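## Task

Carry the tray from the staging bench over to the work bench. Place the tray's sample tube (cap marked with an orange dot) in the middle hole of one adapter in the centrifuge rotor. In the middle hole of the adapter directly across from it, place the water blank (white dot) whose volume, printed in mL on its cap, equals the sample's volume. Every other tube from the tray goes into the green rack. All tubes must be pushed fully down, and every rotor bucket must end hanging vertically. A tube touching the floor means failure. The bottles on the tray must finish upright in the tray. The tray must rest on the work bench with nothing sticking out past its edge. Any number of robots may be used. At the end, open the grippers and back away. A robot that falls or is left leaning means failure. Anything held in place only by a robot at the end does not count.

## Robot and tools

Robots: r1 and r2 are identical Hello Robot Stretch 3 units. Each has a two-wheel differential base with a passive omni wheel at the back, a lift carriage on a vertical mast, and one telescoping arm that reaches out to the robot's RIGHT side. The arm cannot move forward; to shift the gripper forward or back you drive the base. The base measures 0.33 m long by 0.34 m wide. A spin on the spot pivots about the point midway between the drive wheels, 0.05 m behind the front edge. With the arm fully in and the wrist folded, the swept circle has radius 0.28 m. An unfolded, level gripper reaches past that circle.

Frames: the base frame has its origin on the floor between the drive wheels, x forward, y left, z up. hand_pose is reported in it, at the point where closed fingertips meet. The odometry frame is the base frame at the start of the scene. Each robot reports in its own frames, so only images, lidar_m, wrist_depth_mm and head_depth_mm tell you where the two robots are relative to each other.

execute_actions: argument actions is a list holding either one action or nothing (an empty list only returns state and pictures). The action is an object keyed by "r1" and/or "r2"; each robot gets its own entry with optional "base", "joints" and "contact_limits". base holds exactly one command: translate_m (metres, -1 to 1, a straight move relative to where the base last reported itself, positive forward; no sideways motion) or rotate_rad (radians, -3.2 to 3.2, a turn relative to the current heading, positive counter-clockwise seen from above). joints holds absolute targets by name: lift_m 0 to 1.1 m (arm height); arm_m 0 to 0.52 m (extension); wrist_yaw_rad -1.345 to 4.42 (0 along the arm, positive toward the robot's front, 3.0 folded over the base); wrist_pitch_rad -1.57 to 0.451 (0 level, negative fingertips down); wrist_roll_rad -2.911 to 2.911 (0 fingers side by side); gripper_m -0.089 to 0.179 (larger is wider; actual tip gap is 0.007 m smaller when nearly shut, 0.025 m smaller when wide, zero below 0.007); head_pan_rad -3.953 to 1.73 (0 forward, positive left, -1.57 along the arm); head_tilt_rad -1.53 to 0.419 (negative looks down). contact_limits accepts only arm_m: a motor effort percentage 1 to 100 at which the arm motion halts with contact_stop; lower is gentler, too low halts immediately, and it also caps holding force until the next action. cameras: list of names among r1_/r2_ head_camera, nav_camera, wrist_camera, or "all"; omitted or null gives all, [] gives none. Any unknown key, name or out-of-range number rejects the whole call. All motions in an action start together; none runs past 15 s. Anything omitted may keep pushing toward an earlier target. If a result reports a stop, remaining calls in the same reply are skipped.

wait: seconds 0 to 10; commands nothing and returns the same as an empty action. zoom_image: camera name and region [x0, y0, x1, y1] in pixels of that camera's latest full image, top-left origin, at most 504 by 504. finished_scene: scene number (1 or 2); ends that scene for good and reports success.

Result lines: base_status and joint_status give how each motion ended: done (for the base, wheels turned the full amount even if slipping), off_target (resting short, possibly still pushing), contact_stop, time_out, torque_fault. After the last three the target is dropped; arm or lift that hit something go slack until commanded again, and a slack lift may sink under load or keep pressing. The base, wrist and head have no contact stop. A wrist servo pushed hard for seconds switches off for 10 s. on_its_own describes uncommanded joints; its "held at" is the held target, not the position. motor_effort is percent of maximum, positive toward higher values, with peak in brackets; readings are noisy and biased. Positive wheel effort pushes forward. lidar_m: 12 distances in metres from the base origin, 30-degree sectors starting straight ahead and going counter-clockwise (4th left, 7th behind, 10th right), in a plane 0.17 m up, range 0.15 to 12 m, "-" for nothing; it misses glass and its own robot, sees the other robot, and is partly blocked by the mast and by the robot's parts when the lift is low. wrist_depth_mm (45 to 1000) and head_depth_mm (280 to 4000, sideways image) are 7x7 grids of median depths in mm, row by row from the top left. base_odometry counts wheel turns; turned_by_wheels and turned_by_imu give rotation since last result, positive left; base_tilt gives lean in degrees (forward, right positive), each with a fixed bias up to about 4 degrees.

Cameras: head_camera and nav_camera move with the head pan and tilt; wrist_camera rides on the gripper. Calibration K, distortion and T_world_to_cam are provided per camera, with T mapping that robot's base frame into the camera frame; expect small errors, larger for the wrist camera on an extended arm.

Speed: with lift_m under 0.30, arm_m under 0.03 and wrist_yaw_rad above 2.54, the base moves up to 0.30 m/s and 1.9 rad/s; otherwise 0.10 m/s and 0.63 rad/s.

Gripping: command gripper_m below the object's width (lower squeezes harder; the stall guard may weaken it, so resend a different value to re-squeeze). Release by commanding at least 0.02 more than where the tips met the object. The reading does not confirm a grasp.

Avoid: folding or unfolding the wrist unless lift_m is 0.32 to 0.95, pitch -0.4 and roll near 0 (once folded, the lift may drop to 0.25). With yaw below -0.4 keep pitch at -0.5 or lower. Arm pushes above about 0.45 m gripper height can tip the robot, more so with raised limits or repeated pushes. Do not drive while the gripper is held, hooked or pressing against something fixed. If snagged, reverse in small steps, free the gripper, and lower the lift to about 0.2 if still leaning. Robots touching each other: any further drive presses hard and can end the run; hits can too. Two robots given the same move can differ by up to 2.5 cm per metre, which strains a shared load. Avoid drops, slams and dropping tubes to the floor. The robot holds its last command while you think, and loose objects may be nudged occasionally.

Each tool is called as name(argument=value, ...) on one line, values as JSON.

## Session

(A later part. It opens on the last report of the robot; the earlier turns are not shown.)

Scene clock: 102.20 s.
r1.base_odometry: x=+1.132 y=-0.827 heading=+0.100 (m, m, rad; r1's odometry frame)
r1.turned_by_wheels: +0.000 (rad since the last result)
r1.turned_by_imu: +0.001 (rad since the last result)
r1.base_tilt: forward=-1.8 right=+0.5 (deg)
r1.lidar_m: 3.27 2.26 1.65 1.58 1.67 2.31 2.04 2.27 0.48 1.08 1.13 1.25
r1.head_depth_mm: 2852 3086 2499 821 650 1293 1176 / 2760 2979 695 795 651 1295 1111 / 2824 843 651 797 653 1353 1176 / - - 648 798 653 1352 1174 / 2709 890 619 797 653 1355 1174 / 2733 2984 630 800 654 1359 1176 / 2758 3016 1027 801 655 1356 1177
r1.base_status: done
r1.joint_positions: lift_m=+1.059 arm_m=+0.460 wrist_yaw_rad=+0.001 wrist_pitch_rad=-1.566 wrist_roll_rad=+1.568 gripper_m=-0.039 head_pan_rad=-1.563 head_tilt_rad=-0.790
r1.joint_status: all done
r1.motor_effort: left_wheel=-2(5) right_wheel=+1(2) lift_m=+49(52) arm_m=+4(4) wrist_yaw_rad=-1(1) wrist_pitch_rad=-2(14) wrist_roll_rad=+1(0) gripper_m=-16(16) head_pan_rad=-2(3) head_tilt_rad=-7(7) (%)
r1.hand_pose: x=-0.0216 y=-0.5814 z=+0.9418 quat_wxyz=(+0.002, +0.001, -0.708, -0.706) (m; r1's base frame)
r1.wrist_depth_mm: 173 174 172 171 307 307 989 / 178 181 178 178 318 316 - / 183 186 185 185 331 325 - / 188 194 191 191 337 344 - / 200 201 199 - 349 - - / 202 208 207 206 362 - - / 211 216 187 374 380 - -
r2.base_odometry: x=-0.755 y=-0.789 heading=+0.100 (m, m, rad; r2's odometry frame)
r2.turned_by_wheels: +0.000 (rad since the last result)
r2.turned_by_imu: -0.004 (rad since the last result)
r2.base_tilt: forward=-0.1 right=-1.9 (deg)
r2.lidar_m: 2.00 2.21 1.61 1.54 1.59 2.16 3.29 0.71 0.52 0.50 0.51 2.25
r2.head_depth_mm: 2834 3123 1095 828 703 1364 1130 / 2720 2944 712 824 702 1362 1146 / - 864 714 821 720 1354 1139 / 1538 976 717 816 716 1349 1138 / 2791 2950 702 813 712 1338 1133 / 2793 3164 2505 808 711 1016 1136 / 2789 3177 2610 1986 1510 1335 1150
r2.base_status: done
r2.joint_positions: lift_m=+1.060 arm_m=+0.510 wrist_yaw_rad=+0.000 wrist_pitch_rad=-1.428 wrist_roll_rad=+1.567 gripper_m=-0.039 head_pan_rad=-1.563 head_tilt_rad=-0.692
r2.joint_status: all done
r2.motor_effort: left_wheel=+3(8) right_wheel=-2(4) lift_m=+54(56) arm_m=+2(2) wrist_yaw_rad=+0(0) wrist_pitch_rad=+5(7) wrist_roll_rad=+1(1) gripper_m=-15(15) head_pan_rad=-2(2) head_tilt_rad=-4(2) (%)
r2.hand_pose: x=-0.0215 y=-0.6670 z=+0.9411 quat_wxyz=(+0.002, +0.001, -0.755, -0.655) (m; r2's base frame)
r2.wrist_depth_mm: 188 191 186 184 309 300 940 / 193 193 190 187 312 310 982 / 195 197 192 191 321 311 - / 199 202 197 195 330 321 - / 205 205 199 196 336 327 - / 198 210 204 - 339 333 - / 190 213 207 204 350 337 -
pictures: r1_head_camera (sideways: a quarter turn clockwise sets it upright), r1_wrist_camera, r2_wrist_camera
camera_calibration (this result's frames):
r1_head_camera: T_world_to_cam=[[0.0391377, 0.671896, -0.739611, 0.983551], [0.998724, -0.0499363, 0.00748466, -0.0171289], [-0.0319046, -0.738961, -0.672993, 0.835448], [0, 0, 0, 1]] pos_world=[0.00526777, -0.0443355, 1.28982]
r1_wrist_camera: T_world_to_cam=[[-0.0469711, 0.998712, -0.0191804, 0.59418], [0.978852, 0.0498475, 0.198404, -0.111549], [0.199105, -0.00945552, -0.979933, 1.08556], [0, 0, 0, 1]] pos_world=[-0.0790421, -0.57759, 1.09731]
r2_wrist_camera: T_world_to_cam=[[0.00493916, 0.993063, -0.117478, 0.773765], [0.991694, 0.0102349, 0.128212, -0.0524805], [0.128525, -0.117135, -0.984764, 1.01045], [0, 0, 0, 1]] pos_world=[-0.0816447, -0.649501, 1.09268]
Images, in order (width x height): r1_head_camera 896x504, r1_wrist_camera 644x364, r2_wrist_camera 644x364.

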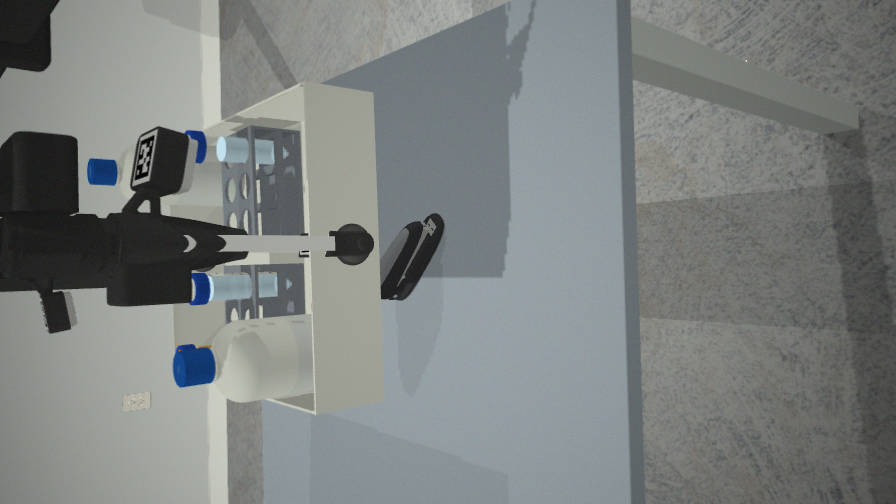

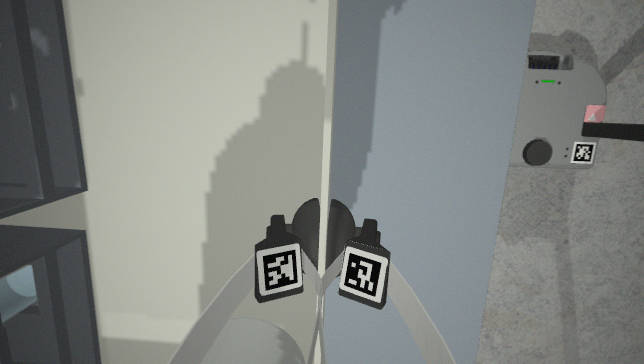

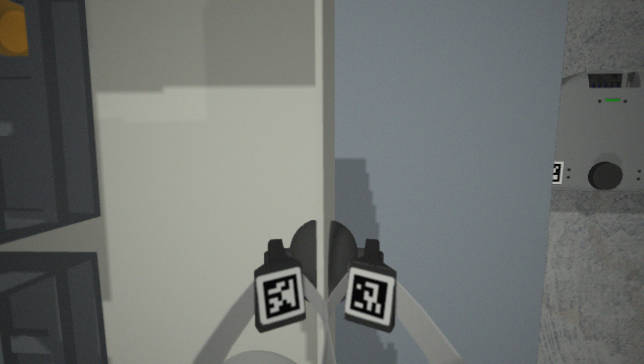

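execute_actions(actions=[{"r1":{"base":{"translate_m":-1.0},"joints":{"arm_m":0.45}},"r2":{"base":{"translate_m":1.0},"joints":{"arm_m":0.5}}}], cameras=["r1_wrist_camera","r2_wrist_camera"])

Scene clock: 118.53 s.
r1.base_odometry: x=+0.137 y=-0.926 heading=+0.100 (m, m, rad; r1's odometry frame)
r1.turned_by_wheels: +0.000 (rad since the last result)
r1.turned_by_imu: +0.002 (rad since the last result)
r1.base_tilt: forward=-1.7 right=+0.7 (deg)
r1.lidar_m: 2.23 2.24 1.68 1.62 1.69 2.34 2.45 1.07 1.45 1.56 1.30 0.87
r1.head_depth_mm: 2851 3074 2510 1946 1590 1352 1175 / 2767 2988 643 1951 1591 1354 1177 / 2839 818 638 1949 1599 1350 1174 / - - 632 1826 1601 1352 1180 / 2665 906 614 1844 1601 1362 1176 / 2726 2993 610 1898 1597 1359 1170 / 2732 3048 2521 1961 1596 1363 1179
r1.base_status: done
r1.joint_positions: lift_m=+1.059 arm_m=+0.450 wrist_yaw_rad=+0.002 wrist_pitch_rad=-1.578 wrist_roll_rad=+1.568 gripper_m=-0.039 head_pan_rad=-1.563 head_tilt_rad=-0.790
r1.joint_status: all done
r1.motor_effort: left_wheel=-2(7) right_wheel=+1(3) lift_m=+48(49) arm_m=-2(6) wrist_yaw_rad=-1(1) wrist_pitch_rad=+4(15) wrist_roll_rad=+1(1) gripper_m=-16(17) head_pan_rad=-3(3) head_tilt_rad=-5(6) (%)
r1.hand_pose: x=-0.0216 y=-0.5690 z=+0.9421 quat_wxyz=(+0.002, +0.001, -0.704, -0.710) (m; r1's base frame)
r1.wrist_depth_mm: 172 172 169 171 - - - / 176 177 176 177 - - - / 184 184 182 184 - - - / 187 191 190 191 - - - / 200 200 198 - - - - / 202 209 207 208 - - - / 212 218 188 - - - -
r2.base_odometry: x=+0.240 y=-0.689 heading=+0.100 (m, m, rad; r2's odometry frame)
r2.turned_by_wheels: +0.000 (rad since the last result)
r2.turned_by_imu: -0.009 (rad since the last result)
r2.base_tilt: forward=-0.1 right=-1.9 (deg)
r2.lidar_m: 1.73 2.26 1.63 1.56 1.61 2.17 2.05 0.92 1.37 1.55 1.46 1.06
r2.head_depth_mm: 2822 3047 2730 2041 1635 1364 1174 / 2775 2996 751 2031 1629 1358 1170 / - 862 795 2021 1620 1351 1158 / 856 957 697 1875 1612 1346 1153 / 2739 2953 664 1889 1602 1343 1157 / 2763 3096 2650 1980 1601 1339 1150 / 2774 3119 2626 1978 1595 1341 1151
r2.base_status: done
r2.joint_positions: lift_m=+1.060 arm_m=+0.500 wrist_yaw_rad=+0.001 wrist_pitch_rad=-1.446 wrist_roll_rad=+1.567 gripper_m=-0.039 head_pan_rad=-1.563 head_tilt_rad=-0.692
r2.joint_status: all done
r2.motor_effort: left_wheel=+4(8) right_wheel=-3(5) lift_m=+54(54) arm_m=-3(5) wrist_yaw_rad=-1(1) wrist_pitch_rad=+15(15) wrist_roll_rad=+1(1) gripper_m=-16(16) head_pan_rad=-3(2) head_tilt_rad=-4(3) (%)
r2.hand_pose: x=-0.0215 y=-0.6531 z=+0.9409 quat_wxyz=(+0.002, +0.001, -0.750, -0.662) (m; r2's base frame)
r2.wrist_depth_mm: 190 192 188 186 - - 979 / 193 195 191 188 - - - / 194 198 193 194 - - - / 197 201 197 194 - - - / 200 204 199 196 - - - / 203 205 202 - - - - / 187 209 204 202 - - -
pictures: r1_wrist_camera, r2_wrist_camera
camera_calibration (this result's frames):
r1_wrist_camera: T_world_to_cam=[[-0.0469862, 0.998866, -0.00763938, 0.570946], [0.978855, 0.0475665, 0.19895, -0.114035], [0.199088, 0.00187009, -0.97998, 1.09245], [0, 0, 0, 1]] pos_world=[-0.079044, -0.566918, 1.09763]
r2_wrist_camera: T_world_to_cam=[[0.0038937, 0.994955, -0.10025, 0.744924], [0.991686, 0.00905276, 0.128363, -0.0535217], [0.128623, -0.0999166, -0.986647, 1.02492], [0, 0, 0, 1]] pos_world=[-0.0816524, -0.638274, 1.09279]
Images, in order (width x height): r1_wrist_camera 644x364, r2_wrist_camera 644x364.

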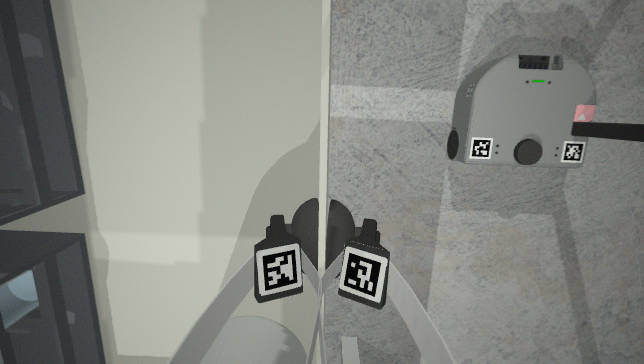

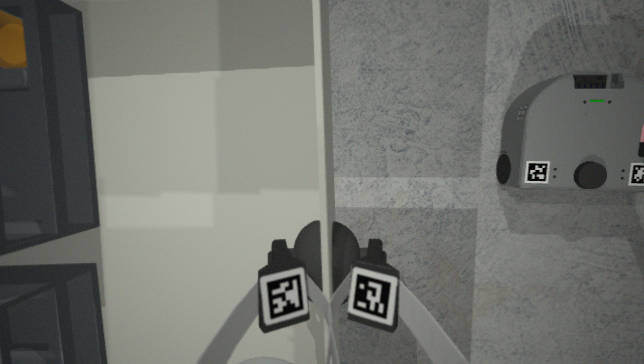

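execute_actions(actions=[{"r1":{"base":{"translate_m":-0.6},"joints":{"arm_m":0.435}},"r2":{"base":{"translate_m":0.6},"joints":{"arm_m":0.485}}}], cameras=[])

execute_actions(actions=[{"r1":{"base":{"translate_m":-0.6},"joints":{"arm_m":0.42}},"r2":{"base":{"translate_m":0.6},"joints":{"arm_m":0.47}}}])

Scene clock: 129.30 s.
r1.base_odometry: x=-0.460 y=-0.986 heading=+0.100 (m, m, rad; r1's odometry frame)
r1.turned_by_wheels: +0.000 (rad since the last result)
r1.turned_by_imu: +0.001 (rad since the last result)
r1.base_tilt: forward=-1.6 right=+0.6 (deg)
r1.lidar_m: 2.82 2.25 1.69 1.63 1.69 2.35 1.85 0.57 0.56 1.54 3.27 1.42
r1.head_depth_mm: 2808 3056 1158 1827 1566 1351 1151 / 2733 2964 630 1955 1557 1348 1176 / 2847 789 623 1946 1596 1358 1175 / - - 730 1828 1604 1355 1175 / 2713 893 601 1833 1613 1361 1172 / 2713 2968 593 1903 1595 1354 1176 / 2727 3015 2524 1964 1607 1361 1178
r1.base_status: done
r1.joint_positions: lift_m=+1.059 arm_m=+0.435 wrist_yaw_rad=+0.001 wrist_pitch_rad=-1.568 wrist_roll_rad=+1.568 gripper_m=-0.039 head_pan_rad=-1.563 head_tilt_rad=-0.790
r1.joint_status: all done
r1.motor_effort: left_wheel=-2(5) right_wheel=+0(4) lift_m=+49(48) arm_m=-3(7) wrist_yaw_rad=-1(1) wrist_pitch_rad=-1(16) wrist_roll_rad=+1(1) gripper_m=-16(17) head_pan_rad=-3(3) head_tilt_rad=-7(5) (%)
r1.hand_pose: x=-0.0216 y=-0.5565 z=+0.9419 quat_wxyz=(+0.002, +0.001, -0.708, -0.706) (m; r1's base frame)
r1.wrist_depth_mm: 172 171 169 170 - - 993 / 177 178 176 176 - - - / 184 185 182 184 - - - / 189 192 191 191 - - - / 201 202 197 - - - - / 193 211 209 210 - - - / 193 220 189 - - - -
r2.base_odometry: x=+0.837 y=-0.629 heading=+0.100 (m, m, rad; r2's odometry frame)
r2.turned_by_wheels: +0.000 (rad since the last result)
r2.turned_by_imu: -0.005 (rad since the last result)
r2.base_tilt: forward=-0.1 right=-2.0 (deg)
r2.lidar_m: 1.65 2.29 1.64 1.57 1.62 2.18 2.03 1.46 3.32 1.53 0.58 0.64
r2.head_depth_mm: 2854 3115 2717 2035 1632 1359 1169 / 2812 3011 706 2022 1628 1361 1174 / - 888 770 2038 1617 1351 1167 / 824 957 786 1881 1620 1347 1161 / 2733 2979 664 1877 1602 1348 1159 / 2751 3101 2655 1872 1596 1340 1159 / 2749 3101 1109 1851 1596 1334 1111
r2.base_status: done
r2.joint_positions: lift_m=+1.060 arm_m=+0.485 wrist_yaw_rad=+0.002 wrist_pitch_rad=-1.431 wrist_roll_rad=+1.566 gripper_m=-0.039 head_pan_rad=-1.563 head_tilt_rad=-0.692
r2.joint_status: all done
r2.motor_effort: left_wheel=+6(11) right_wheel=-4(6) lift_m=+54(54) arm_m=-3(7) wrist_yaw_rad=-2(1) wrist_pitch_rad=+7(15) wrist_roll_rad=+2(2) gripper_m=-15(16) head_pan_rad=-2(2) head_tilt_rad=-2(4) (%)
r2.hand_pose: x=-0.0215 y=-0.6418 z=+0.9411 quat_wxyz=(+0.003, +0.002, -0.754, -0.656) (m; r2's base frame)
r2.wrist_depth_mm: 196 195 191 189 - 999 913 / 197 198 193 189 - - 959 / 197 201 195 193 - - - / 201 204 199 196 - - - / 202 206 201 197 - - - / 207 209 205 - - - - / 190 210 207 204 - - -
pictures: none
No camera images: the call's "cameras" was empty. Leave "cameras" out to get every camera's image.

Scene clock: 136.83 s.
r1.base_odometry: x=-1.057 y=-1.046 heading=+0.100 (m, m, rad; r1's odometry frame)
r1.turned_by_wheels: +0.000 (rad since the last result)
r1.turned_by_imu: +0.002 (rad since the last result)
r1.base_tilt: forward=-1.6 right=+0.5 (deg)
r1.lidar_m: 2.00 2.29 1.69 1.64 1.71 2.37 1.45 1.28 1.09 1.05 0.44 2.23
r1.head_depth_mm: 2796 3042 1021 792 653 1319 1171 / 2719 2970 624 794 652 1325 1177 / 2805 806 696 774 652 1325 1173 / - - 717 772 652 1325 1177 / 2690 885 591 775 653 1301 1175 / 2718 2952 578 775 653 760 1114 / 2698 3000 2525 1843 656 1276 1176
r1.base_status: done
r1.joint_positions: lift_m=+1.059 arm_m=+0.420 wrist_yaw_rad=+0.001 wrist_pitch_rad=-1.564 wrist_roll_rad=+1.566 gripper_m=-0.039 head_pan_rad=-1.563 head_tilt_rad=-0.790
r1.joint_status: all done
r1.motor_effort: left_wheel=-1(5) right_wheel=-1(4) lift_m=+49(48) arm_m=-4(7) wrist_yaw_rad=-1(1) wrist_pitch_rad=-4(21) wrist_roll_rad=+2(2) gripper_m=-17(17) head_pan_rad=-2(2) head_tilt_rad=-7(6) (%)
r1.hand_pose: x=-0.0216 y=-0.5427 z=+0.9418 quat_wxyz=(+0.002, +0.002, -0.709, -0.705) (m; r1's base frame)
r1.wrist_depth_mm: 171 170 169 169 308 310 983 / 177 177 175 176 318 318 - / 184 185 182 184 329 328 - / 189 193 191 191 337 - - / 202 202 199 119 352 - - / 189 212 210 210 362 - - / 204 222 189 371 376 - -
r2.base_odometry: x=+1.434 y=-0.568 heading=+0.101 (m, m, rad; r2's odometry frame)
r2.turned_by_wheels: +0.000 (rad since the last result)
r2.turned_by_imu: -0.005 (rad since the last result)
r2.base_tilt: forward=+0.0 right=-2.1 (deg)
r2.lidar_m: 1.81 2.34 1.67 1.59 1.64 2.19 2.03 2.04 0.47 0.45 0.46 0.62
r2.head_depth_mm: 2804 3074 2722 1974 663 1330 1173 / 2795 2980 691 827 677 896 1126 / - 855 688 818 677 1353 1117 / 816 954 675 815 674 1351 1116 / 2722 2939 646 811 671 1344 1095 / 2722 3074 1067 809 668 1342 1086 / 2745 3127 1062 804 666 1334 1085
r2.base_status: done
r2.joint_positions: lift_m=+1.060 arm_m=+0.470 wrist_yaw_rad=+0.004 wrist_pitch_rad=-1.424 wrist_roll_rad=+1.564 gripper_m=-0.039 head_pan_rad=-1.563 head_tilt_rad=-0.692
r2.joint_status: all done
r2.motor_effort: left_wheel=+7(12) right_wheel=-5(8) lift_m=+54(54) arm_m=-4(6) wrist_yaw_rad=-3(2) wrist_pitch_rad=+3(16) wrist_roll_rad=+3(3) gripper_m=-15(16) head_pan_rad=-2(2) head_tilt_rad=-4(4) (%)
r2.hand_pose: x=-0.0215 y=-0.6287 z=+0.9412 quat_wxyz=(+0.004, +0.003, -0.757, -0.654) (m; r2's base frame)
r2.wrist_depth_mm: 194 199 193 317 309 302 958 / 199 200 195 191 314 305 952 / 200 203 198 194 321 312 - / 203 204 200 198 328 318 - / 206 207 200 198 334 323 - / 205 209 204 - 338 331 - / 209 211 205 204 354 340 -
pictures: r1_head_camera (sideways: a quarter turn clockwise sets it upright), r1_nav_camera (sideways: a quarter turn counterclockwise sets it upright), r1_wrist_camera, r2_head_camera (sideways: a quarter turn clockwise sets it upright), r2_nav_camera (sideways: a quarter turn counterclockwise sets it upright), r2_wrist_camera
camera_calibration (this result's frames):
r1_head_camera: T_world_to_cam=[[0.0391377, 0.671896, -0.739611, 0.983551], [0.998724, -0.0499363, 0.00748465, -0.0171289], [-0.0319046, -0.73896, -0.672993, 0.835448], [0, 0, 0, 1]] pos_world=[0.00526777, -0.0443355, 1.28982]
r1_nav_camera: T_world_to_cam=[[0.0355672, -0.692801, 0.720251, -0.901036], [-0.997983, -0.0625412, -0.0108756, 0.0674957], [0.05258, -0.718411, -0.693629, 0.853984], [0, 0, 0, 1]] pos_world=[0.0545044, -0.00650575, 1.24205]
r1_wrist_camera: T_world_to_cam=[[-0.0484008, 0.99859, -0.0218155, 0.557926], [0.97878, 0.051772, 0.198267, -0.112294], [0.199117, -0.0117563, -0.979905, 1.0846], [0, 0, 0, 1]] pos_world=[-0.0790467, -0.538574, 1.09724]
r2_head_camera: T_world_to_cam=[[-0.0470884, 0.632849, -0.772842, 1.02329], [0.998624, 0.0476993, -0.021786, 0.0288085], [0.0230768, -0.772804, -0.634225, 0.780782], [0, 0, 0, 1]] pos_world=[0.00139841, -0.0455727, 1.28666]
r2_nav_camera: T_world_to_cam=[[0.0207794, -0.599013, 0.800469, -0.997567], [-0.999376, 0.0104313, 0.0337489, 0.023007], [-0.0285659, -0.800671, -0.598423, 0.748437], [0, 0, 0, 1]] pos_world=[0.0651013, 0.00145564, 1.24563]
r2_wrist_camera: T_world_to_cam=[[-0.0021379, 0.9926, -0.121415, 0.739004], [0.991663, 0.0177475, 0.127629, -0.0476522], [0.12884, -0.12013, -0.984362, 1.01272], [0, 0, 0, 1]] pos_world=[-0.0816441, -0.611031, 1.0927]
Images, in order (width x height): r1_head_camera 896x504, r1_nav_camera 672x504, r1_wrist_camera 644x364, r2_head_camera 896x504, r2_nav_camera 672x504, r2_wrist_camera 644x364.

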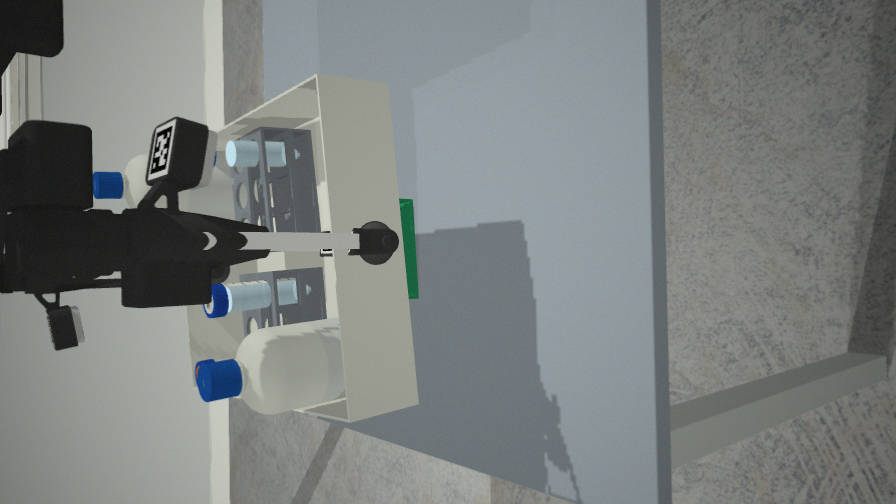

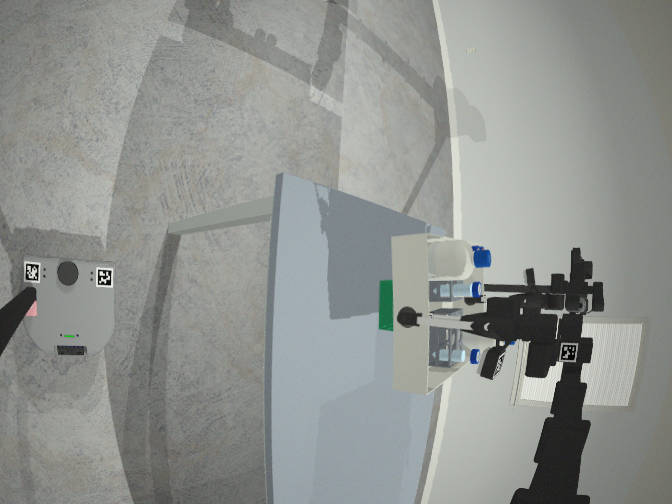

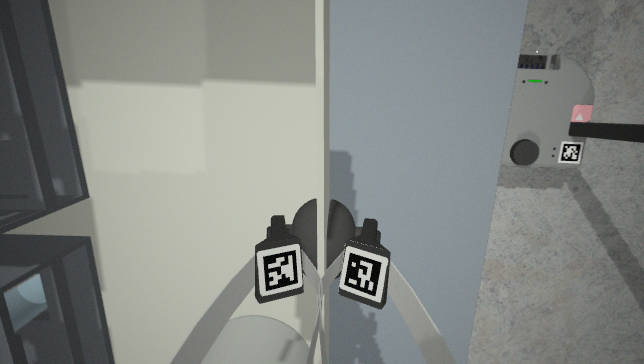

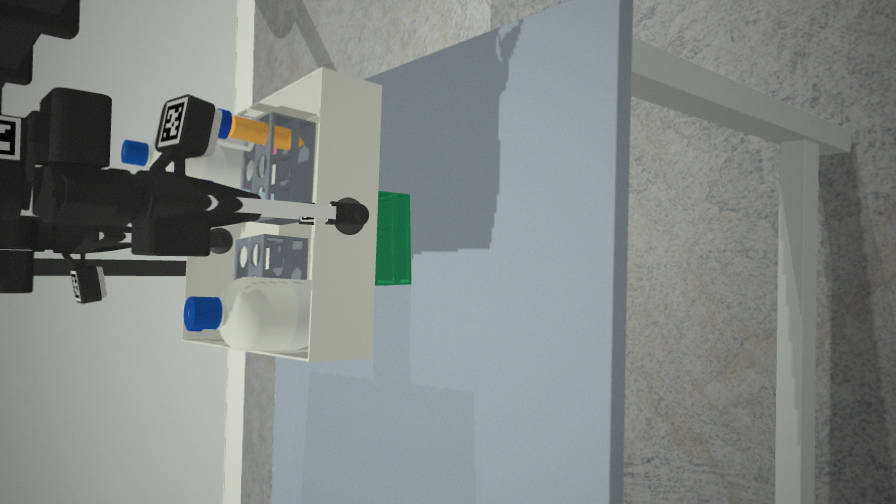

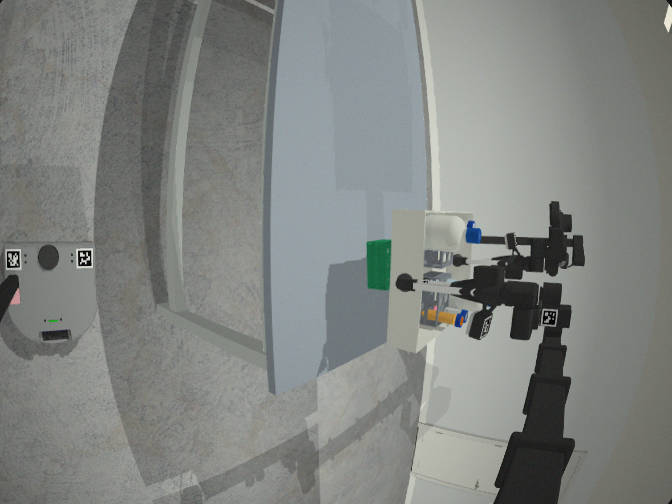

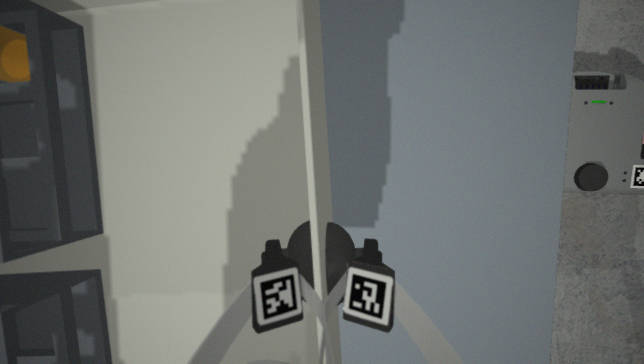

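execute_actions(actions=[{"r1":{"base":{"translate_m":-0.42},"joints":{"arm_m":0.38}},"r2":{"base":{"translate_m":0.405},"joints":{"arm_m":0.495}}}], cameras=[])

execute_actions(actions=[{"r1":{"joints":{"lift_m":0.925}},"r2":{"joints":{"lift_m":0.925}}}], cameras=["r1_head_camera","r2_head_camera"])

Scene clock: 146.73 s.
r1.base_odometry: x=-1.475 y=-1.088 heading=+0.100 (m, m, rad; r1's odometry frame)
r1.turned_by_wheels: +0.000 (rad since the last result)
r1.turned_by_imu: +0.000 (rad since the last result)
r1.base_tilt: forward=-1.7 right=+0.8 (deg)
r1.lidar_m: 2.42 2.30 1.71 1.65 1.72 2.38 1.33 0.88 1.08 1.04 1.09 0.72
r1.head_depth_mm: 2784 3019 1023 796 651 1296 1177 / 2747 2993 655 750 653 1298 1177 / - 757 690 750 652 1295 1175 / - - 688 749 652 1306 1175 / 2599 2883 651 733 653 1300 1174 / 2710 2942 524 729 656 1301 1178 / 2692 3003 1026 799 656 1307 1182
r1.base_status: done
r1.joint_positions: lift_m=+1.059 arm_m=+0.380 wrist_yaw_rad=+0.002 wrist_pitch_rad=-1.568 wrist_roll_rad=+1.560 gripper_m=-0.039 head_pan_rad=-1.563 head_tilt_rad=-0.790
r1.joint_status: all done
r1.motor_effort: left_wheel=-1(5) right_wheel=-1(5) lift_m=+49(49) arm_m=-3(7) wrist_yaw_rad=-2(1) wrist_pitch_rad=-1(12) wrist_roll_rad=+5(4) gripper_m=-17(14) head_pan_rad=-2(2) head_tilt_rad=-7(7) (%)
r1.hand_pose: x=-0.0216 y=-0.5016 z=+0.9419 quat_wxyz=(+0.005, +0.004, -0.708, -0.706) (m; r1's base frame)
r1.wrist_depth_mm: 171 170 168 306 310 - 994 / 177 177 175 176 318 - - / 184 185 182 183 327 - - / 189 193 190 190 341 - - / 201 201 199 122 350 - - / 185 211 209 211 367 - - / 192 220 194 218 383 - -
r2.base_odometry: x=+1.837 y=-0.528 heading=+0.101 (m, m, rad; r2's odometry frame)
r2.turned_by_wheels: +0.000 (rad since the last result)
r2.turned_by_imu: -0.003 (rad since the last result)
r2.base_tilt: forward=+0.0 right=-1.9 (deg)
r2.lidar_m: 1.75 2.35 1.68 1.60 1.65 2.21 2.43 0.64 0.46 0.44 0.45 0.60
r2.head_depth_mm: 2833 3066 1100 829 665 1357 1127 / 2756 2981 771 824 662 1359 1122 / - 888 805 820 658 1355 1119 / 856 970 791 814 654 1352 1119 / 2692 942 657 810 653 1348 1110 / 2730 3059 1065 808 652 1332 1114 / 2731 3085 1057 805 649 1338 1106
r2.base_status: done
r2.joint_positions: lift_m=+1.060 arm_m=+0.495 wrist_yaw_rad=+0.006 wrist_pitch_rad=-1.430 wrist_roll_rad=+1.559 gripper_m=-0.039 head_pan_rad=-1.563 head_tilt_rad=-0.692
r2.joint_status: all done
r2.motor_effort: left_wheel=+8(13) right_wheel=-6(8) lift_m=+54(54) arm_m=+3(4) wrist_yaw_rad=-5(5) wrist_pitch_rad=+6(6) wrist_roll_rad=+4(4) gripper_m=-15(15) head_pan_rad=-2(3) head_tilt_rad=-3(4) (%)
r2.hand_pose: x=-0.0215 y=-0.6515 z=+0.9411 quat_wxyz=(+0.007, +0.006, -0.755, -0.656) (m; r2's base frame)
r2.wrist_depth_mm: 193 197 193 313 311 301 299 / 199 200 194 321 318 311 301 / 201 203 198 321 324 312 311 / 204 205 199 197 331 320 314 / 186 206 200 198 335 328 - / 211 209 204 - 344 333 - / 208 212 206 203 350 340 -
pictures: none
No camera images: the call's "cameras" was empty. Leave "cameras" out to get every camera's image.

Scene clock: 148.80 s.
r1.base_odometry: x=-1.475 y=-1.088 heading=+0.100 (m, m, rad; r1's odometry frame)
r1.turned_by_wheels: +0.000 (rad since the last result)
r1.turned_by_imu: +0.000 (rad since the last result)
r1.base_tilt: forward=-1.5 right=+0.7 (deg)
r1.lidar_m: 2.42 2.29 1.70 1.65 1.72 2.38 1.32 0.88 1.08 1.05 1.09 0.72
r1.head_depth_mm: 2740 2989 - 747 650 1293 1174 / 2741 - 983 738 653 1295 1174 / 2694 - - 757 652 1296 1174 / 2695 2918 - 761 654 1302 1177 / 747 2947 937 636 654 1298 1176 / 2677 3002 1024 670 647 1300 1179 / 2731 2970 1030 801 655 1302 1178
r1.base_status: not commanded
r1.joint_positions: lift_m=+0.925 arm_m=+0.380 wrist_yaw_rad=+0.002 wrist_pitch_rad=-1.568 wrist_roll_rad=+1.560 gripper_m=-0.039 head_pan_rad=-1.563 head_tilt_rad=-0.790
r1.joint_status: all done
r1.motor_effort: left_wheel=-1(1) right_wheel=-2(1) lift_m=+36(42) arm_m=-3(4) wrist_yaw_rad=-1(2) wrist_pitch_rad=-1(1) wrist_roll_rad=+4(4) gripper_m=-16(17) head_pan_rad=-2(3) head_tilt_rad=-7(7) (%)
r1.hand_pose: x=-0.0216 y=-0.5016 z=+0.8073 quat_wxyz=(+0.005, +0.004, -0.708, -0.706) (m; r1's base frame)
r1.wrist_depth_mm: 173 170 169 185 185 183 853 / 178 178 175 177 190 189 884 / 184 185 183 184 197 195 912 / 190 193 189 191 203 201 973 / 201 201 199 - 210 209 983 / 184 210 208 210 218 216 - / 191 220 194 219 226 226 -
r2.base_odometry: x=+1.837 y=-0.528 heading=+0.101 (m, m, rad; r2's odometry frame)
r2.turned_by_wheels: +0.000 (rad since the last result)
r2.turned_by_imu: +0.000 (rad since the last result)
r2.base_tilt: forward=-0.1 right=-2.0 (deg)
r2.lidar_m: 1.75 2.36 1.68 1.60 1.64 2.21 2.43 0.64 0.46 0.44 0.45 0.60
r2.head_depth_mm: 2711 3024 - 826 662 1359 1125 / 2726 - 1046 795 661 1358 1122 / 2724 - 900 772 658 1346 1117 / 1317 936 925 761 655 1348 1115 / 1242 3089 938 756 652 1346 1113 / 2738 3084 1068 809 650 1338 1112 / 2732 3044 1060 804 647 1332 1108
r2.base_status: not commanded
r2.joint_positions: lift_m=+0.925 arm_m=+0.495 wrist_yaw_rad=+0.006 wrist_pitch_rad=-1.430 wrist_roll_rad=+1.559 gripper_m=-0.039 head_pan_rad=-1.563 head_tilt_rad=-0.692
r2.joint_status: all done
r2.motor_effort: left_wheel=+8(9) right_wheel=-7(7) lift_m=+39(46) arm_m=+3(3) wrist_yaw_rad=-4(5) wrist_pitch_rad=+6(6) wrist_roll_rad=+4(4) gripper_m=-16(15) head_pan_rad=-2(2) head_tilt_rad=-3(2) (%)
r2.hand_pose: x=-0.0215 y=-0.6515 z=+0.8065 quat_wxyz=(+0.007, +0.006, -0.755, -0.656) (m; r2's base frame)
r2.wrist_depth_mm: 192 195 193 190 186 181 177 / 199 201 194 191 189 184 179 / 200 202 198 195 192 187 183 / 201 204 199 197 197 191 186 / 186 207 201 197 199 195 190 / 210 210 205 - 204 199 193 / 208 212 208 202 210 202 196
pictures: r1_head_camera (sideways: a quarter turn clockwise sets it upright), r2_head_camera (sideways: a quarter turn clockwise sets it upright)
camera_calibration (this result's frames):
r1_head_camera: T_world_to_cam=[[0.0391376, 0.671896, -0.739611, 0.983551], [0.998724, -0.0499362, 0.00748466, -0.0171289], [-0.0319045, -0.73896, -0.672993, 0.835448], [0, 0, 0, 1]] pos_world=[0.00526777, -0.0443355, 1.28982]
r2_head_camera: T_world_to_cam=[[-0.0470884, 0.632849, -0.772842, 1.02329], [0.998624, 0.0476994, -0.021786, 0.0288085], [0.0230769, -0.772804, -0.634225, 0.780782], [0, 0, 0, 1]] pos_world=[0.00139842, -0.0455727, 1.28666]
Images, in order (width x height): r1_head_camera 896x504, r2_head_camera 896x504.

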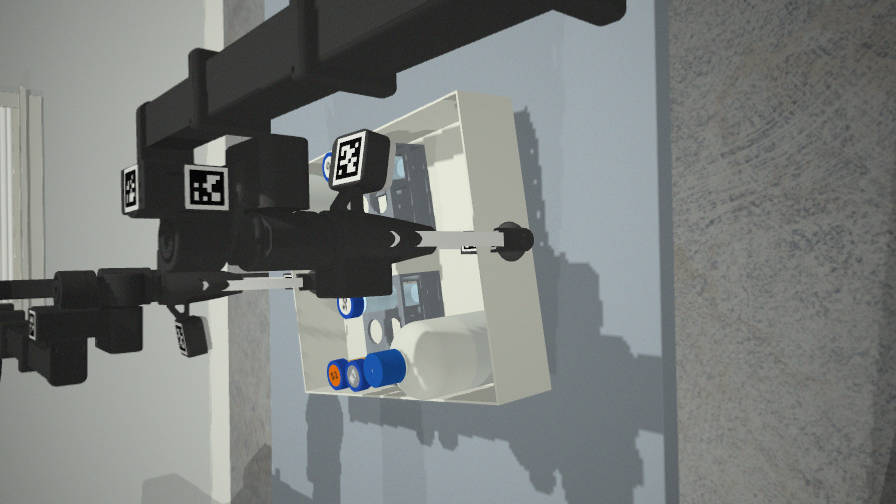

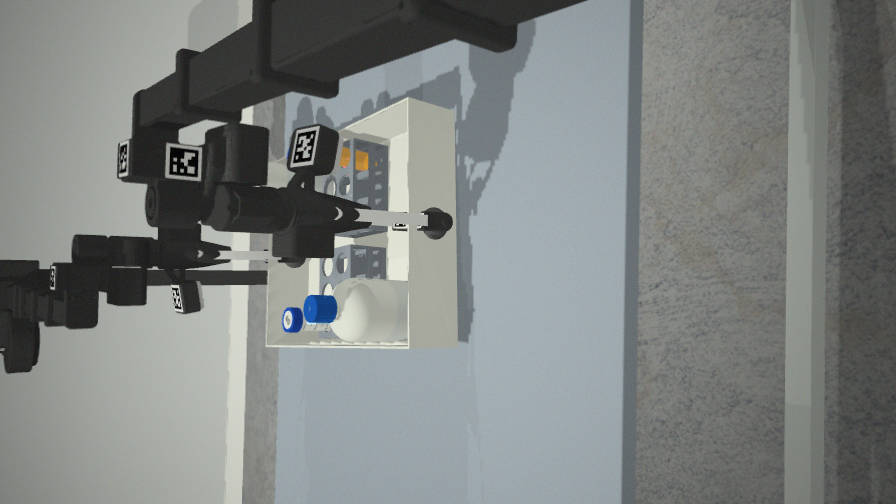

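execute_actions(actions=[{"r1":{"joints":{"lift_m":0.911}},"r2":{"joints":{"lift_m":0.911}}}], cameras=[])

execute_actions(actions=[{"r1":{"joints":{"gripper_m":0.05}},"r2":{"joints":{"gripper_m":0.05}}}], cameras=[])

execute_actions(actions=[{"r1":{"joints":{"lift_m":1.09}},"r2":{"joints":{"lift_m":1.09}}}], cameras=[])

execute_actions(actions=[{"r1":{"joints":{"arm_m":0.5,"head_pan_rad":-2.5,"head_tilt_rad":-0.5}},"r2":{"joints":{"arm_m":0.1,"head_pan_rad":-0.8,"head_tilt_rad":-0.5}}}])

Scene clock: 157.03 s.
r1.base_odometry: x=-1.475 y=-1.088 heading=+0.100 (m, m, rad; r1's odometry frame)
r1.turned_by_wheels: +0.000 (rad since the last result)
r1.turned_by_imu: +0.000 (rad since the last result)
r1.base_tilt: forward=-1.6 right=+0.6 (deg)
r1.lidar_m: 2.41 2.30 1.70 1.64 1.72 2.39 1.32 0.88 1.08 1.04 1.09 0.72
r1.head_depth_mm: 2722 3033 - - 651 1299 1173 / 2730 2983 980 749 652 1296 1177 / 2729 2924 - 792 652 1290 1176 / 2708 2896 - 770 653 1298 1177 / 761 2932 942 636 654 1296 1175 / 2667 3028 1024 711 647 1302 1180 / 2706 3007 1028 801 657 1302 1176
r1.base_status: not commanded
r1.joint_positions: lift_m=+0.911 arm_m=+0.380 wrist_yaw_rad=+0.002 wrist_pitch_rad=-1.575 wrist_roll_rad=+1.560 gripper_m=-0.039 head_pan_rad=-1.563 head_tilt_rad=-0.790
r1.joint_status: all done
r1.motor_effort: left_wheel=-1(1) right_wheel=-1(1) lift_m=+32(37) arm_m=-3(3) wrist_yaw_rad=-2(2) wrist_pitch_rad=+2(3) wrist_roll_rad=+5(5) gripper_m=-15(16) head_pan_rad=-3(2) head_tilt_rad=-6(6) (%)
r1.hand_pose: x=-0.0216 y=-0.4997 z=+0.7937 quat_wxyz=(+0.005, +0.004, -0.705, -0.709) (m; r1's base frame)
r1.wrist_depth_mm: 174 174 172 172 172 172 172 / 179 180 178 178 179 177 179 / 184 186 184 184 184 183 185 / 188 193 191 190 190 189 944 / 199 199 196 - 197 196 990 / 198 206 204 205 204 203 - / 190 213 195 210 212 211 -
r2.base_odometry: x=+1.837 y=-0.528 heading=+0.101 (m, m, rad; r2's odometry frame)
r2.turned_by_wheels: +0.000 (rad since the last result)
r2.turned_by_imu: +0.000 (rad since the last result)
r2.base_tilt: forward=+0.0 right=-1.9 (deg)
r2.lidar_m: 1.75 2.35 1.68 1.60 1.65 2.21 2.42 0.64 0.46 0.44 0.45 0.60
r2.head_depth_mm: 2735 3027 - - 646 1366 1122 / 2743 2918 1047 794 661 1354 1122 / 2751 - 899 773 659 1357 1120 / 2594 955 1008 776 656 1351 1114 / 1264 3040 1020 760 653 1348 1111 / 2691 3098 1073 809 652 1348 1109 / 2718 3104 1059 804 648 1340 1110
r2.base_status: not commanded
r2.joint_positions: lift_m=+0.913 arm_m=+0.495 wrist_yaw_rad=+0.006 wrist_pitch_rad=-1.432 wrist_roll_rad=+1.557 gripper_m=-0.039 head_pan_rad=-1.563 head_tilt_rad=-0.692
r2.joint_status: lift_m contact_stop (moved -0.012 of -0.014)
r2.on_its_own: lift_m is slack since a contact_stop, until your next command for it
r2.motor_effort: left_wheel=+6(9) right_wheel=-4(7) lift_m=+37(38) arm_m=+3(3) wrist_yaw_rad=-6(5) wrist_pitch_rad=+7(8) wrist_roll_rad=+4(5) gripper_m=-15(15) head_pan_rad=-2(2) head_tilt_rad=-3(3) (%)
r2.hand_pose: x=-0.0215 y=-0.6511 z=+0.7950 quat_wxyz=(+0.007, +0.007, -0.754, -0.656) (m; r2's base frame)
r2.wrist_depth_mm: 192 190 185 180 176 172 168 / 196 193 190 183 180 176 170 / 197 198 193 187 184 178 174 / 198 202 196 189 187 182 177 / 196 206 199 191 192 185 180 / 209 210 205 - 194 188 184 / 203 214 208 202 201 193 187
pictures: none
No camera images: the call's "cameras" was empty. Leave "cameras" out to get every camera's image.

not run: a stop came earlier in this reply.

not run: a stop came earlier in this reply.

not run: a stop came earlier in this reply.

execute_actions(actions=[{"r1":{"joints":{"gripper_m":0.05}},"r2":{"joints":{"gripper_m":0.05,"lift_m":0.916}}}], cameras=[])

execute_actions(actions=[{"r1":{"joints":{"lift_m":1.09}},"r2":{"joints":{"lift_m":1.09}}}], cameras=[])

execute_actions(actions=[{"r1":{"joints":{"arm_m":0.5,"head_pan_rad":-2.5,"head_tilt_rad":-0.5}},"r2":{"joints":{"arm_m":0.1,"head_pan_rad":-0.8,"head_tilt_rad":-0.5}}}])

Scene clock: 162.83 s.
r1.base_odometry: x=-1.475 y=-1.088 heading=+0.100 (m, m, rad; r1's odometry frame)
r1.turned_by_wheels: +0.000 (rad since the last result)
r1.turned_by_imu: -0.001 (rad since the last result)
r1.base_tilt: forward=-1.6 right=+0.6 (deg)
r1.lidar_m: 2.42 2.30 1.70 1.65 1.72 2.38 1.33 0.88 1.08 1.04 1.09 0.72
r1.head_depth_mm: 2733 3010 - - 652 1296 1178 / 2762 2948 981 750 653 1288 1173 / 2725 2892 - 791 653 1294 1174 / 2676 2899 - 770 644 1299 1172 / 762 2961 944 638 654 1298 1177 / 2667 3001 1026 713 646 1302 1179 / 2727 3006 1028 802 656 1301 1180
r1.base_status: not commanded
r1.joint_positions: lift_m=+0.911 arm_m=+0.380 wrist_yaw_rad=+0.002 wrist_pitch_rad=-1.568 wrist_roll_rad=+1.566 gripper_m=+0.050 head_pan_rad=-1.563 head_tilt_rad=-0.790
r1.joint_status: all done
r1.motor_effort: left_wheel=-2(2) right_wheel=+1(1) lift_m=+31(32) arm_m=-3(3) wrist_yaw_rad=-1(2) wrist_pitch_rad=-1(2) wrist_roll_rad=+2(4) gripper_m=-1(81) head_pan_rad=-3(3) head_tilt_rad=-6(7) (%)
r1.hand_pose: x=-0.0216 y=-0.5015 z=+0.7935 quat_wxyz=(+0.003, +0.002, -0.708, -0.706) (m; r1's base frame)
r1.wrist_depth_mm: 174 174 174 173 173 171 172 / 181 180 179 178 177 176 177 / 185 188 184 183 184 182 182 / 189 193 190 190 190 187 951 / 201 200 196 197 195 194 990 / 190 207 206 204 204 202 - / 186 214 209 210 211 209 -
r2.base_odometry: x=+1.837 y=-0.528 heading=+0.101 (m, m, rad; r2's odometry frame)
r2.turned_by_wheels: +0.000 (rad since the last result)
r2.turned_by_imu: +0.000 (rad since the last result)
r2.base_tilt: forward=-0.1 right=-1.9 (deg)
r2.lidar_m: 1.75 2.35 1.68 1.60 1.65 2.21 2.42 0.64 0.46 0.44 0.45 0.60
r2.head_depth_mm: 2726 3005 - - 646 1363 1123 / 2742 2923 1050 795 661 1365 1120 / 2712 - 900 774 658 1350 1120 / 2583 944 1006 773 656 1349 1119 / 1260 3002 1026 760 654 1346 1112 / 2730 3064 1067 810 650 1348 1111 / 2718 3081 1058 806 649 1330 1108
r2.base_status: not commanded
r2.joint_positions: lift_m=+0.916 arm_m=+0.495 wrist_yaw_rad=+0.002 wrist_pitch_rad=-1.423 wrist_roll_rad=+1.566 gripper_m=+0.050 head_pan_rad=-1.563 head_tilt_rad=-0.692
r2.joint_status: all done
r2.motor_effort: left_wheel=+4(6) right_wheel=-3(5) lift_m=+46(52) arm_m=+3(2) wrist_yaw_rad=-1(5) wrist_pitch_rad=+2(7) wrist_roll_rad=+2(5) gripper_m=+1(80) head_pan_rad=-2(3) head_tilt_rad=-2(4) (%)
r2.hand_pose: x=-0.0215 y=-0.6532 z=+0.7974 quat_wxyz=(+0.003, +0.002, -0.757, -0.653) (m; r2's base frame)
r2.wrist_depth_mm: 191 191 186 181 178 173 168 / 198 196 189 183 181 177 171 / 199 200 192 187 184 179 174 / 202 205 196 192 188 182 177 / 203 207 204 197 192 186 181 / 211 212 - 200 - 190 185 / 193 215 212 203 199 191 187
pictures: none
No camera images: the call's "cameras" was empty. Leave "cameras" out to get every camera's image.

Scene clock: 165.30 s.
r1.base_odometry: x=-1.475 y=-1.088 heading=+0.100 (m, m, rad; r1's odometry frame)
r1.turned_by_wheels: +0.000 (rad since the last result)
r1.turned_by_imu: +0.000 (rad since the last result)
r1.base_tilt: forward=-1.7 right=+0.6 (deg)
r1.lidar_m: 2.42 2.29 1.70 1.65 1.72 2.39 1.32 0.88 1.08 1.05 1.09 0.72
r1.head_depth_mm: 2745 2995 1019 795 653 1292 1172 / 2762 3098 1021 772 652 1296 1172 / 2773 3087 870 777 652 1296 1173 / - - 941 772 654 1297 1177 / 2583 3015 945 638 655 1298 1175 / 2708 2965 1029 712 647 1302 1181 / 2704 3034 1030 803 655 1305 1180
r1.base_status: not commanded
r1.joint_positions: lift_m=+1.090 arm_m=+0.380 wrist_yaw_rad=+0.002 wrist_pitch_rad=-1.568 wrist_roll_rad=+1.566 gripper_m=+0.050 head_pan_rad=-1.563 head_tilt_rad=-0.790
r1.joint_status: all done
r1.motor_effort: left_wheel=-2(2) right_wheel=+0(0) lift_m=+41(44) arm_m=-3(3) wrist_yaw_rad=-1(2) wrist_pitch_rad=-1(2) wrist_roll_rad=+2(2) gripper_m=+1(0) head_pan_rad=-3(2) head_tilt_rad=-8(6) (%)
r1.hand_pose: x=-0.0216 y=-0.5016 z=+0.9722 quat_wxyz=(+0.003, +0.002, -0.708, -0.706) (m; r1's base frame)
r1.wrist_depth_mm: 345 320 338 337 338 - - / 336 299 351 349 347 - - / 368 315 361 362 360 - - / 380 347 378 372 371 - - / 394 326 387 381 388 - - / 407 341 260 295 402 - - / 380 290 360 295 418 - -
r2.base_odometry: x=+1.837 y=-0.528 heading=+0.101 (m, m, rad; r2's odometry frame)
r2.turned_by_wheels: +0.000 (rad since the last result)
r2.turned_by_imu: +0.000 (rad since the last result)
r2.base_tilt: forward=-0.1 right=-2.1 (deg)
r2.lidar_m: 1.75 2.35 1.68 1.60 1.64 2.20 2.43 0.64 0.46 0.44 0.45 0.60
r2.head_depth_mm: 2725 3078 1104 827 662 1371 1124 / 2731 3129 1093 793 659 1356 1127 / - 3083 910 776 658 1354 1119 / 825 3026 1045 779 656 1353 1118 / 2718 3062 1024 760 653 1342 1115 / 2739 3055 1067 806 650 1337 1113 / 2715 3099 1062 803 648 1333 1109
r2.base_status: not commanded
r2.joint_positions: lift_m=+1.090 arm_m=+0.495 wrist_yaw_rad=+0.002 wrist_pitch_rad=-1.423 wrist_roll_rad=+1.566 gripper_m=+0.050 head_pan_rad=-1.563 head_tilt_rad=-0.692
r2.joint_status: all done
r2.motor_effort: left_wheel=+4(3) right_wheel=-2(3) lift_m=+45(48) arm_m=+2(2) wrist_yaw_rad=-2(2) wrist_pitch_rad=+2(2) wrist_roll_rad=+2(2) gripper_m=+0(0) head_pan_rad=-2(2) head_tilt_rad=-3(3) (%)
r2.hand_pose: x=-0.0215 y=-0.6533 z=+0.9715 quat_wxyz=(+0.003, +0.002, -0.757, -0.653) (m; r2's base frame)
r2.wrist_depth_mm: 381 370 359 345 337 332 324 / 364 306 361 355 345 335 331 / 327 322 371 358 352 341 334 / 382 326 376 368 355 344 340 / 404 386 385 374 367 354 - / 403 374 - 329 - 358 - / 394 356 352 249 385 365 -
pictures: none
No camera images: the call's "cameras" was empty. Leave "cameras" out to get every camera's image.

Scene clock: 169.40 s.
r1.base_odometry: x=-1.475 y=-1.088 heading=+0.100 (m, m, rad; r1's odometry frame)
r1.turned_by_wheels: +0.000 (rad since the last result)
r1.turned_by_imu: +0.000 (rad since the last result)
r1.base_tilt: forward=-1.7 right=+0.6 (deg)
r1.lidar_m: 2.42 2.29 1.70 1.65 1.71 2.39 1.32 0.88 1.08 1.04 1.09 0.72
r1.head_depth_mm: - - - - 1505 1605 1361 / - - - - 1237 1343 1361 / - - - - 936 1178 1301 / - - - - 899 1524 1376 / - - - 1148 902 720 1339 / - - - 1153 908 700 619 / - - - 1217 911 701 572
r1.base_status: not commanded
r1.joint_positions: lift_m=+1.090 arm_m=+0.500 wrist_yaw_rad=+0.002 wrist_pitch_rad=-1.567 wrist_roll_rad=+1.567 gripper_m=+0.050 head_pan_rad=-2.493 head_tilt_rad=-0.508
r1.joint_status: all done
r1.motor_effort: left_wheel=-1(2) right_wheel=+1(1) lift_m=+41(41) arm_m=+4(5) wrist_yaw_rad=-1(1) wrist_pitch_rad=-2(2) wrist_roll_rad=+2(2) gripper_m=+1(1) head_pan_rad=-3(39) head_tilt_rad=+4(34) (%)
r1.hand_pose: x=-0.0216 y=-0.6212 z=+0.9721 quat_wxyz=(+0.002, +0.002, -0.708, -0.706) (m; r1's base frame)
r1.wrist_depth_mm: 343 339 312 333 333 331 - / 227 323 296 344 344 342 - / 254 364 354 360 355 354 - / 348 379 362 375 365 367 - / 396 390 384 381 364 382 - / 415 400 338 388 311 397 - / 430 375 293 361 246 412 -
r2.base_odometry: x=+1.837 y=-0.528 heading=+0.101 (m, m, rad; r2's odometry frame)
r2.turned_by_wheels: +0.000 (rad since the last result)
r2.turned_by_imu: +0.000 (rad since the last result)
r2.base_tilt: forward=+0.0 right=-2.1 (deg)
r2.lidar_m: 1.75 2.35 1.68 1.60 1.65 2.20 2.43 0.64 0.46 0.44 0.45 0.60
r2.head_depth_mm: 2869 3122 3327 1108 809 637 568 / 3119 3366 3579 1101 806 634 1245 / 3392 3722 3859 1090 801 673 1271 / 3561 3830 - 1088 794 1441 1268 / 3222 3539 1546 1077 822 1531 1176 / 2936 3206 1638 1068 1051 1271 1259 / 2724 2924 1304 1259 1414 1509 1255
r2.base_status: not commanded
r2.joint_positions: lift_m=+1.090 arm_m=+0.100 wrist_yaw_rad=+0.001 wrist_pitch_rad=-1.422 wrist_roll_rad=+1.566 gripper_m=+0.050 head_pan_rad=-0.807 head_tilt_rad=-0.507
r2.joint_status: all done
r2.motor_effort: left_wheel=+4(4) right_wheel=-3(3) lift_m=+45(45) arm_m=-4(3) wrist_yaw_rad=+0(2) wrist_pitch_rad=+2(2) wrist_roll_rad=+2(2) gripper_m=+1(1) head_pan_rad=+4(34) head_tilt_rad=+2(16) (%)
r2.hand_pose: x=-0.0215 y=-0.2592 z=+0.9715 quat_wxyz=(+0.002, +0.002, -0.757, -0.653) (m; r2's base frame)
r2.wrist_depth_mm: 385 379 - - - - 993 / 400 377 - - - - - / 392 386 - - - - - / 407 396 - - - - - / 410 407 394 - - - - / 419 416 - - - - - / 434 430 411 - - - -
pictures: r1_head_camera (sideways: a quarter turn clockwise sets it upright), r1_nav_camera (sideways: a quarter turn counterclockwise sets it upright), r1_wrist_camera, r2_head_camera (sideways: a quarter turn clockwise sets it upright), r2_nav_camera (sideways: a quarter turn counterclockwise sets it upright), r2_wrist_camera
camera_calibration (this result's frames):
r1_head_camera: T_world_to_cam=[[0.376114, 0.229687, -0.897654, 1.18755], [0.56084, -0.827598, 0.0232289, -0.0349607], [-0.737561, -0.512177, -0.440088, 0.536743], [0, 0, 0, 1]] pos_world=[-0.0311665, -0.0267908, 1.30304]
r1_nav_camera: T_world_to_cam=[[-0.351809, -0.304808, 0.885055, -1.11353], [-0.647728, 0.761856, 0.00490691, 0.0448131], [-0.67578, -0.571549, -0.465461, 0.561592], [0, 0, 0, 1]] pos_world=[0.0167905, -0.0525755, 1.24671]
r1_wrist_camera: T_world_to_cam=[[-0.0482603, 0.998664, -0.0184593, 0.633709], [0.978788, 0.0509677, 0.198437, -0.114907], [0.199113, -0.0084911, -0.97994, 1.11551], [0, 0, 0, 1]] pos_world=[-0.0790603, -0.617534, 1.12763]
r2_head_camera: T_world_to_cam=[[-0.363003, 0.317807, -0.875915, 1.15961], [0.696859, 0.71663, -0.0287832, 0.039765], [0.61856, -0.620838, -0.481605, 0.57859], [0, 0, 0, 1]] pos_world=[0.0353377, -0.0378176, 1.29552]
r2_nav_camera: T_world_to_cam=[[0.317539, -0.308007, 0.896828, -1.12503], [-0.738134, -0.673992, 0.0298744, 0.0264499], [0.595254, -0.671466, -0.441369, 0.54029], [0, 0, 0, 1]] pos_world=[0.0551548, 0.0340965, 1.24664]
r2_wrist_camera: T_world_to_cam=[[0.00265308, 0.992345, -0.123466, 0.377997], [0.991688, 0.0132718, 0.127981, -0.059549], [0.12864, -0.122779, -0.984062, 1.08595], [0, 0, 0, 1]] pos_world=[-0.081645, -0.240981, 1.12293]
Images, in order (width x height): r1_head_camera 896x504, r1_nav_camera 672x504, r1_wrist_camera 644x364, r2_head_camera 896x504, r2_nav_camera 672x504, r2_wrist_camera 644x364.

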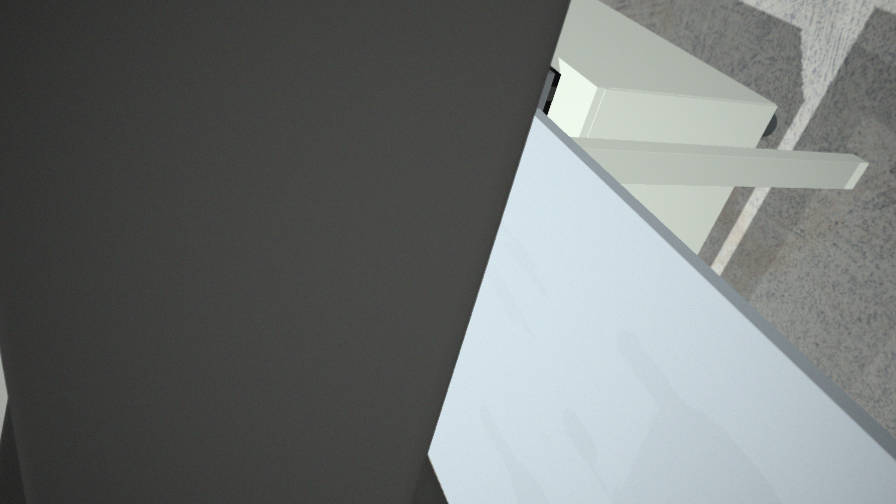

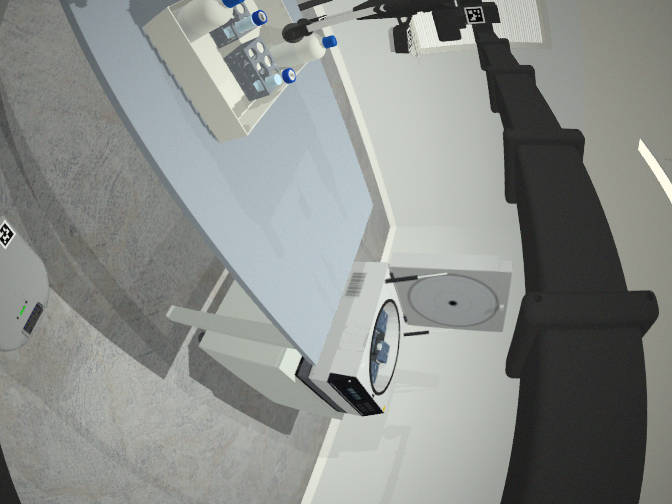

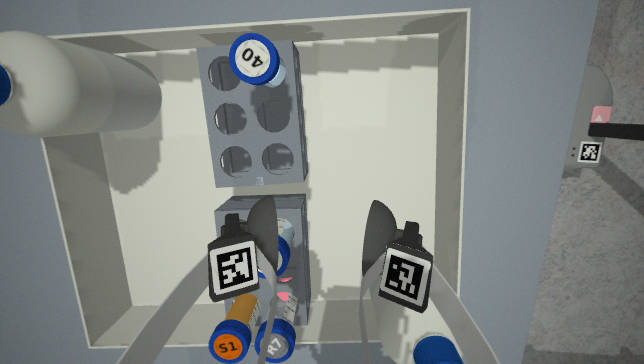

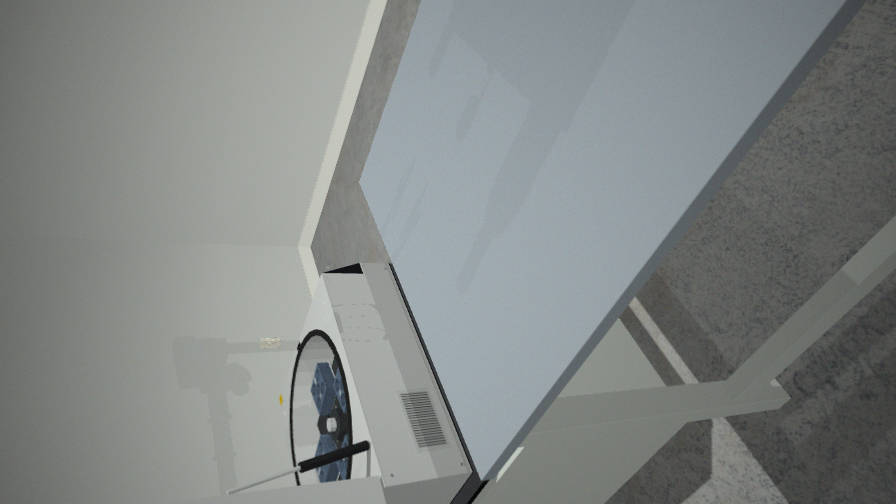

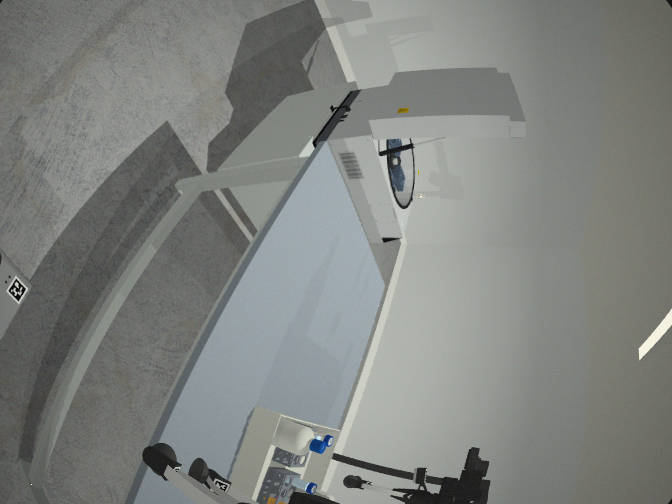

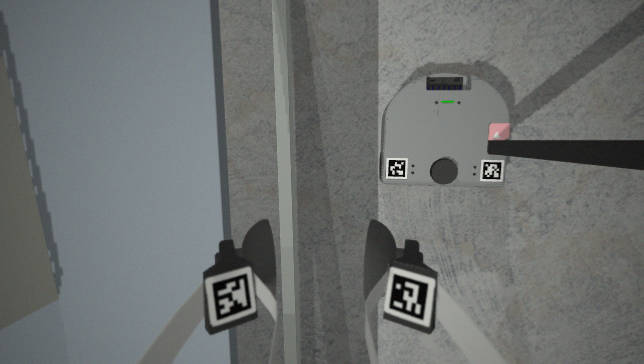

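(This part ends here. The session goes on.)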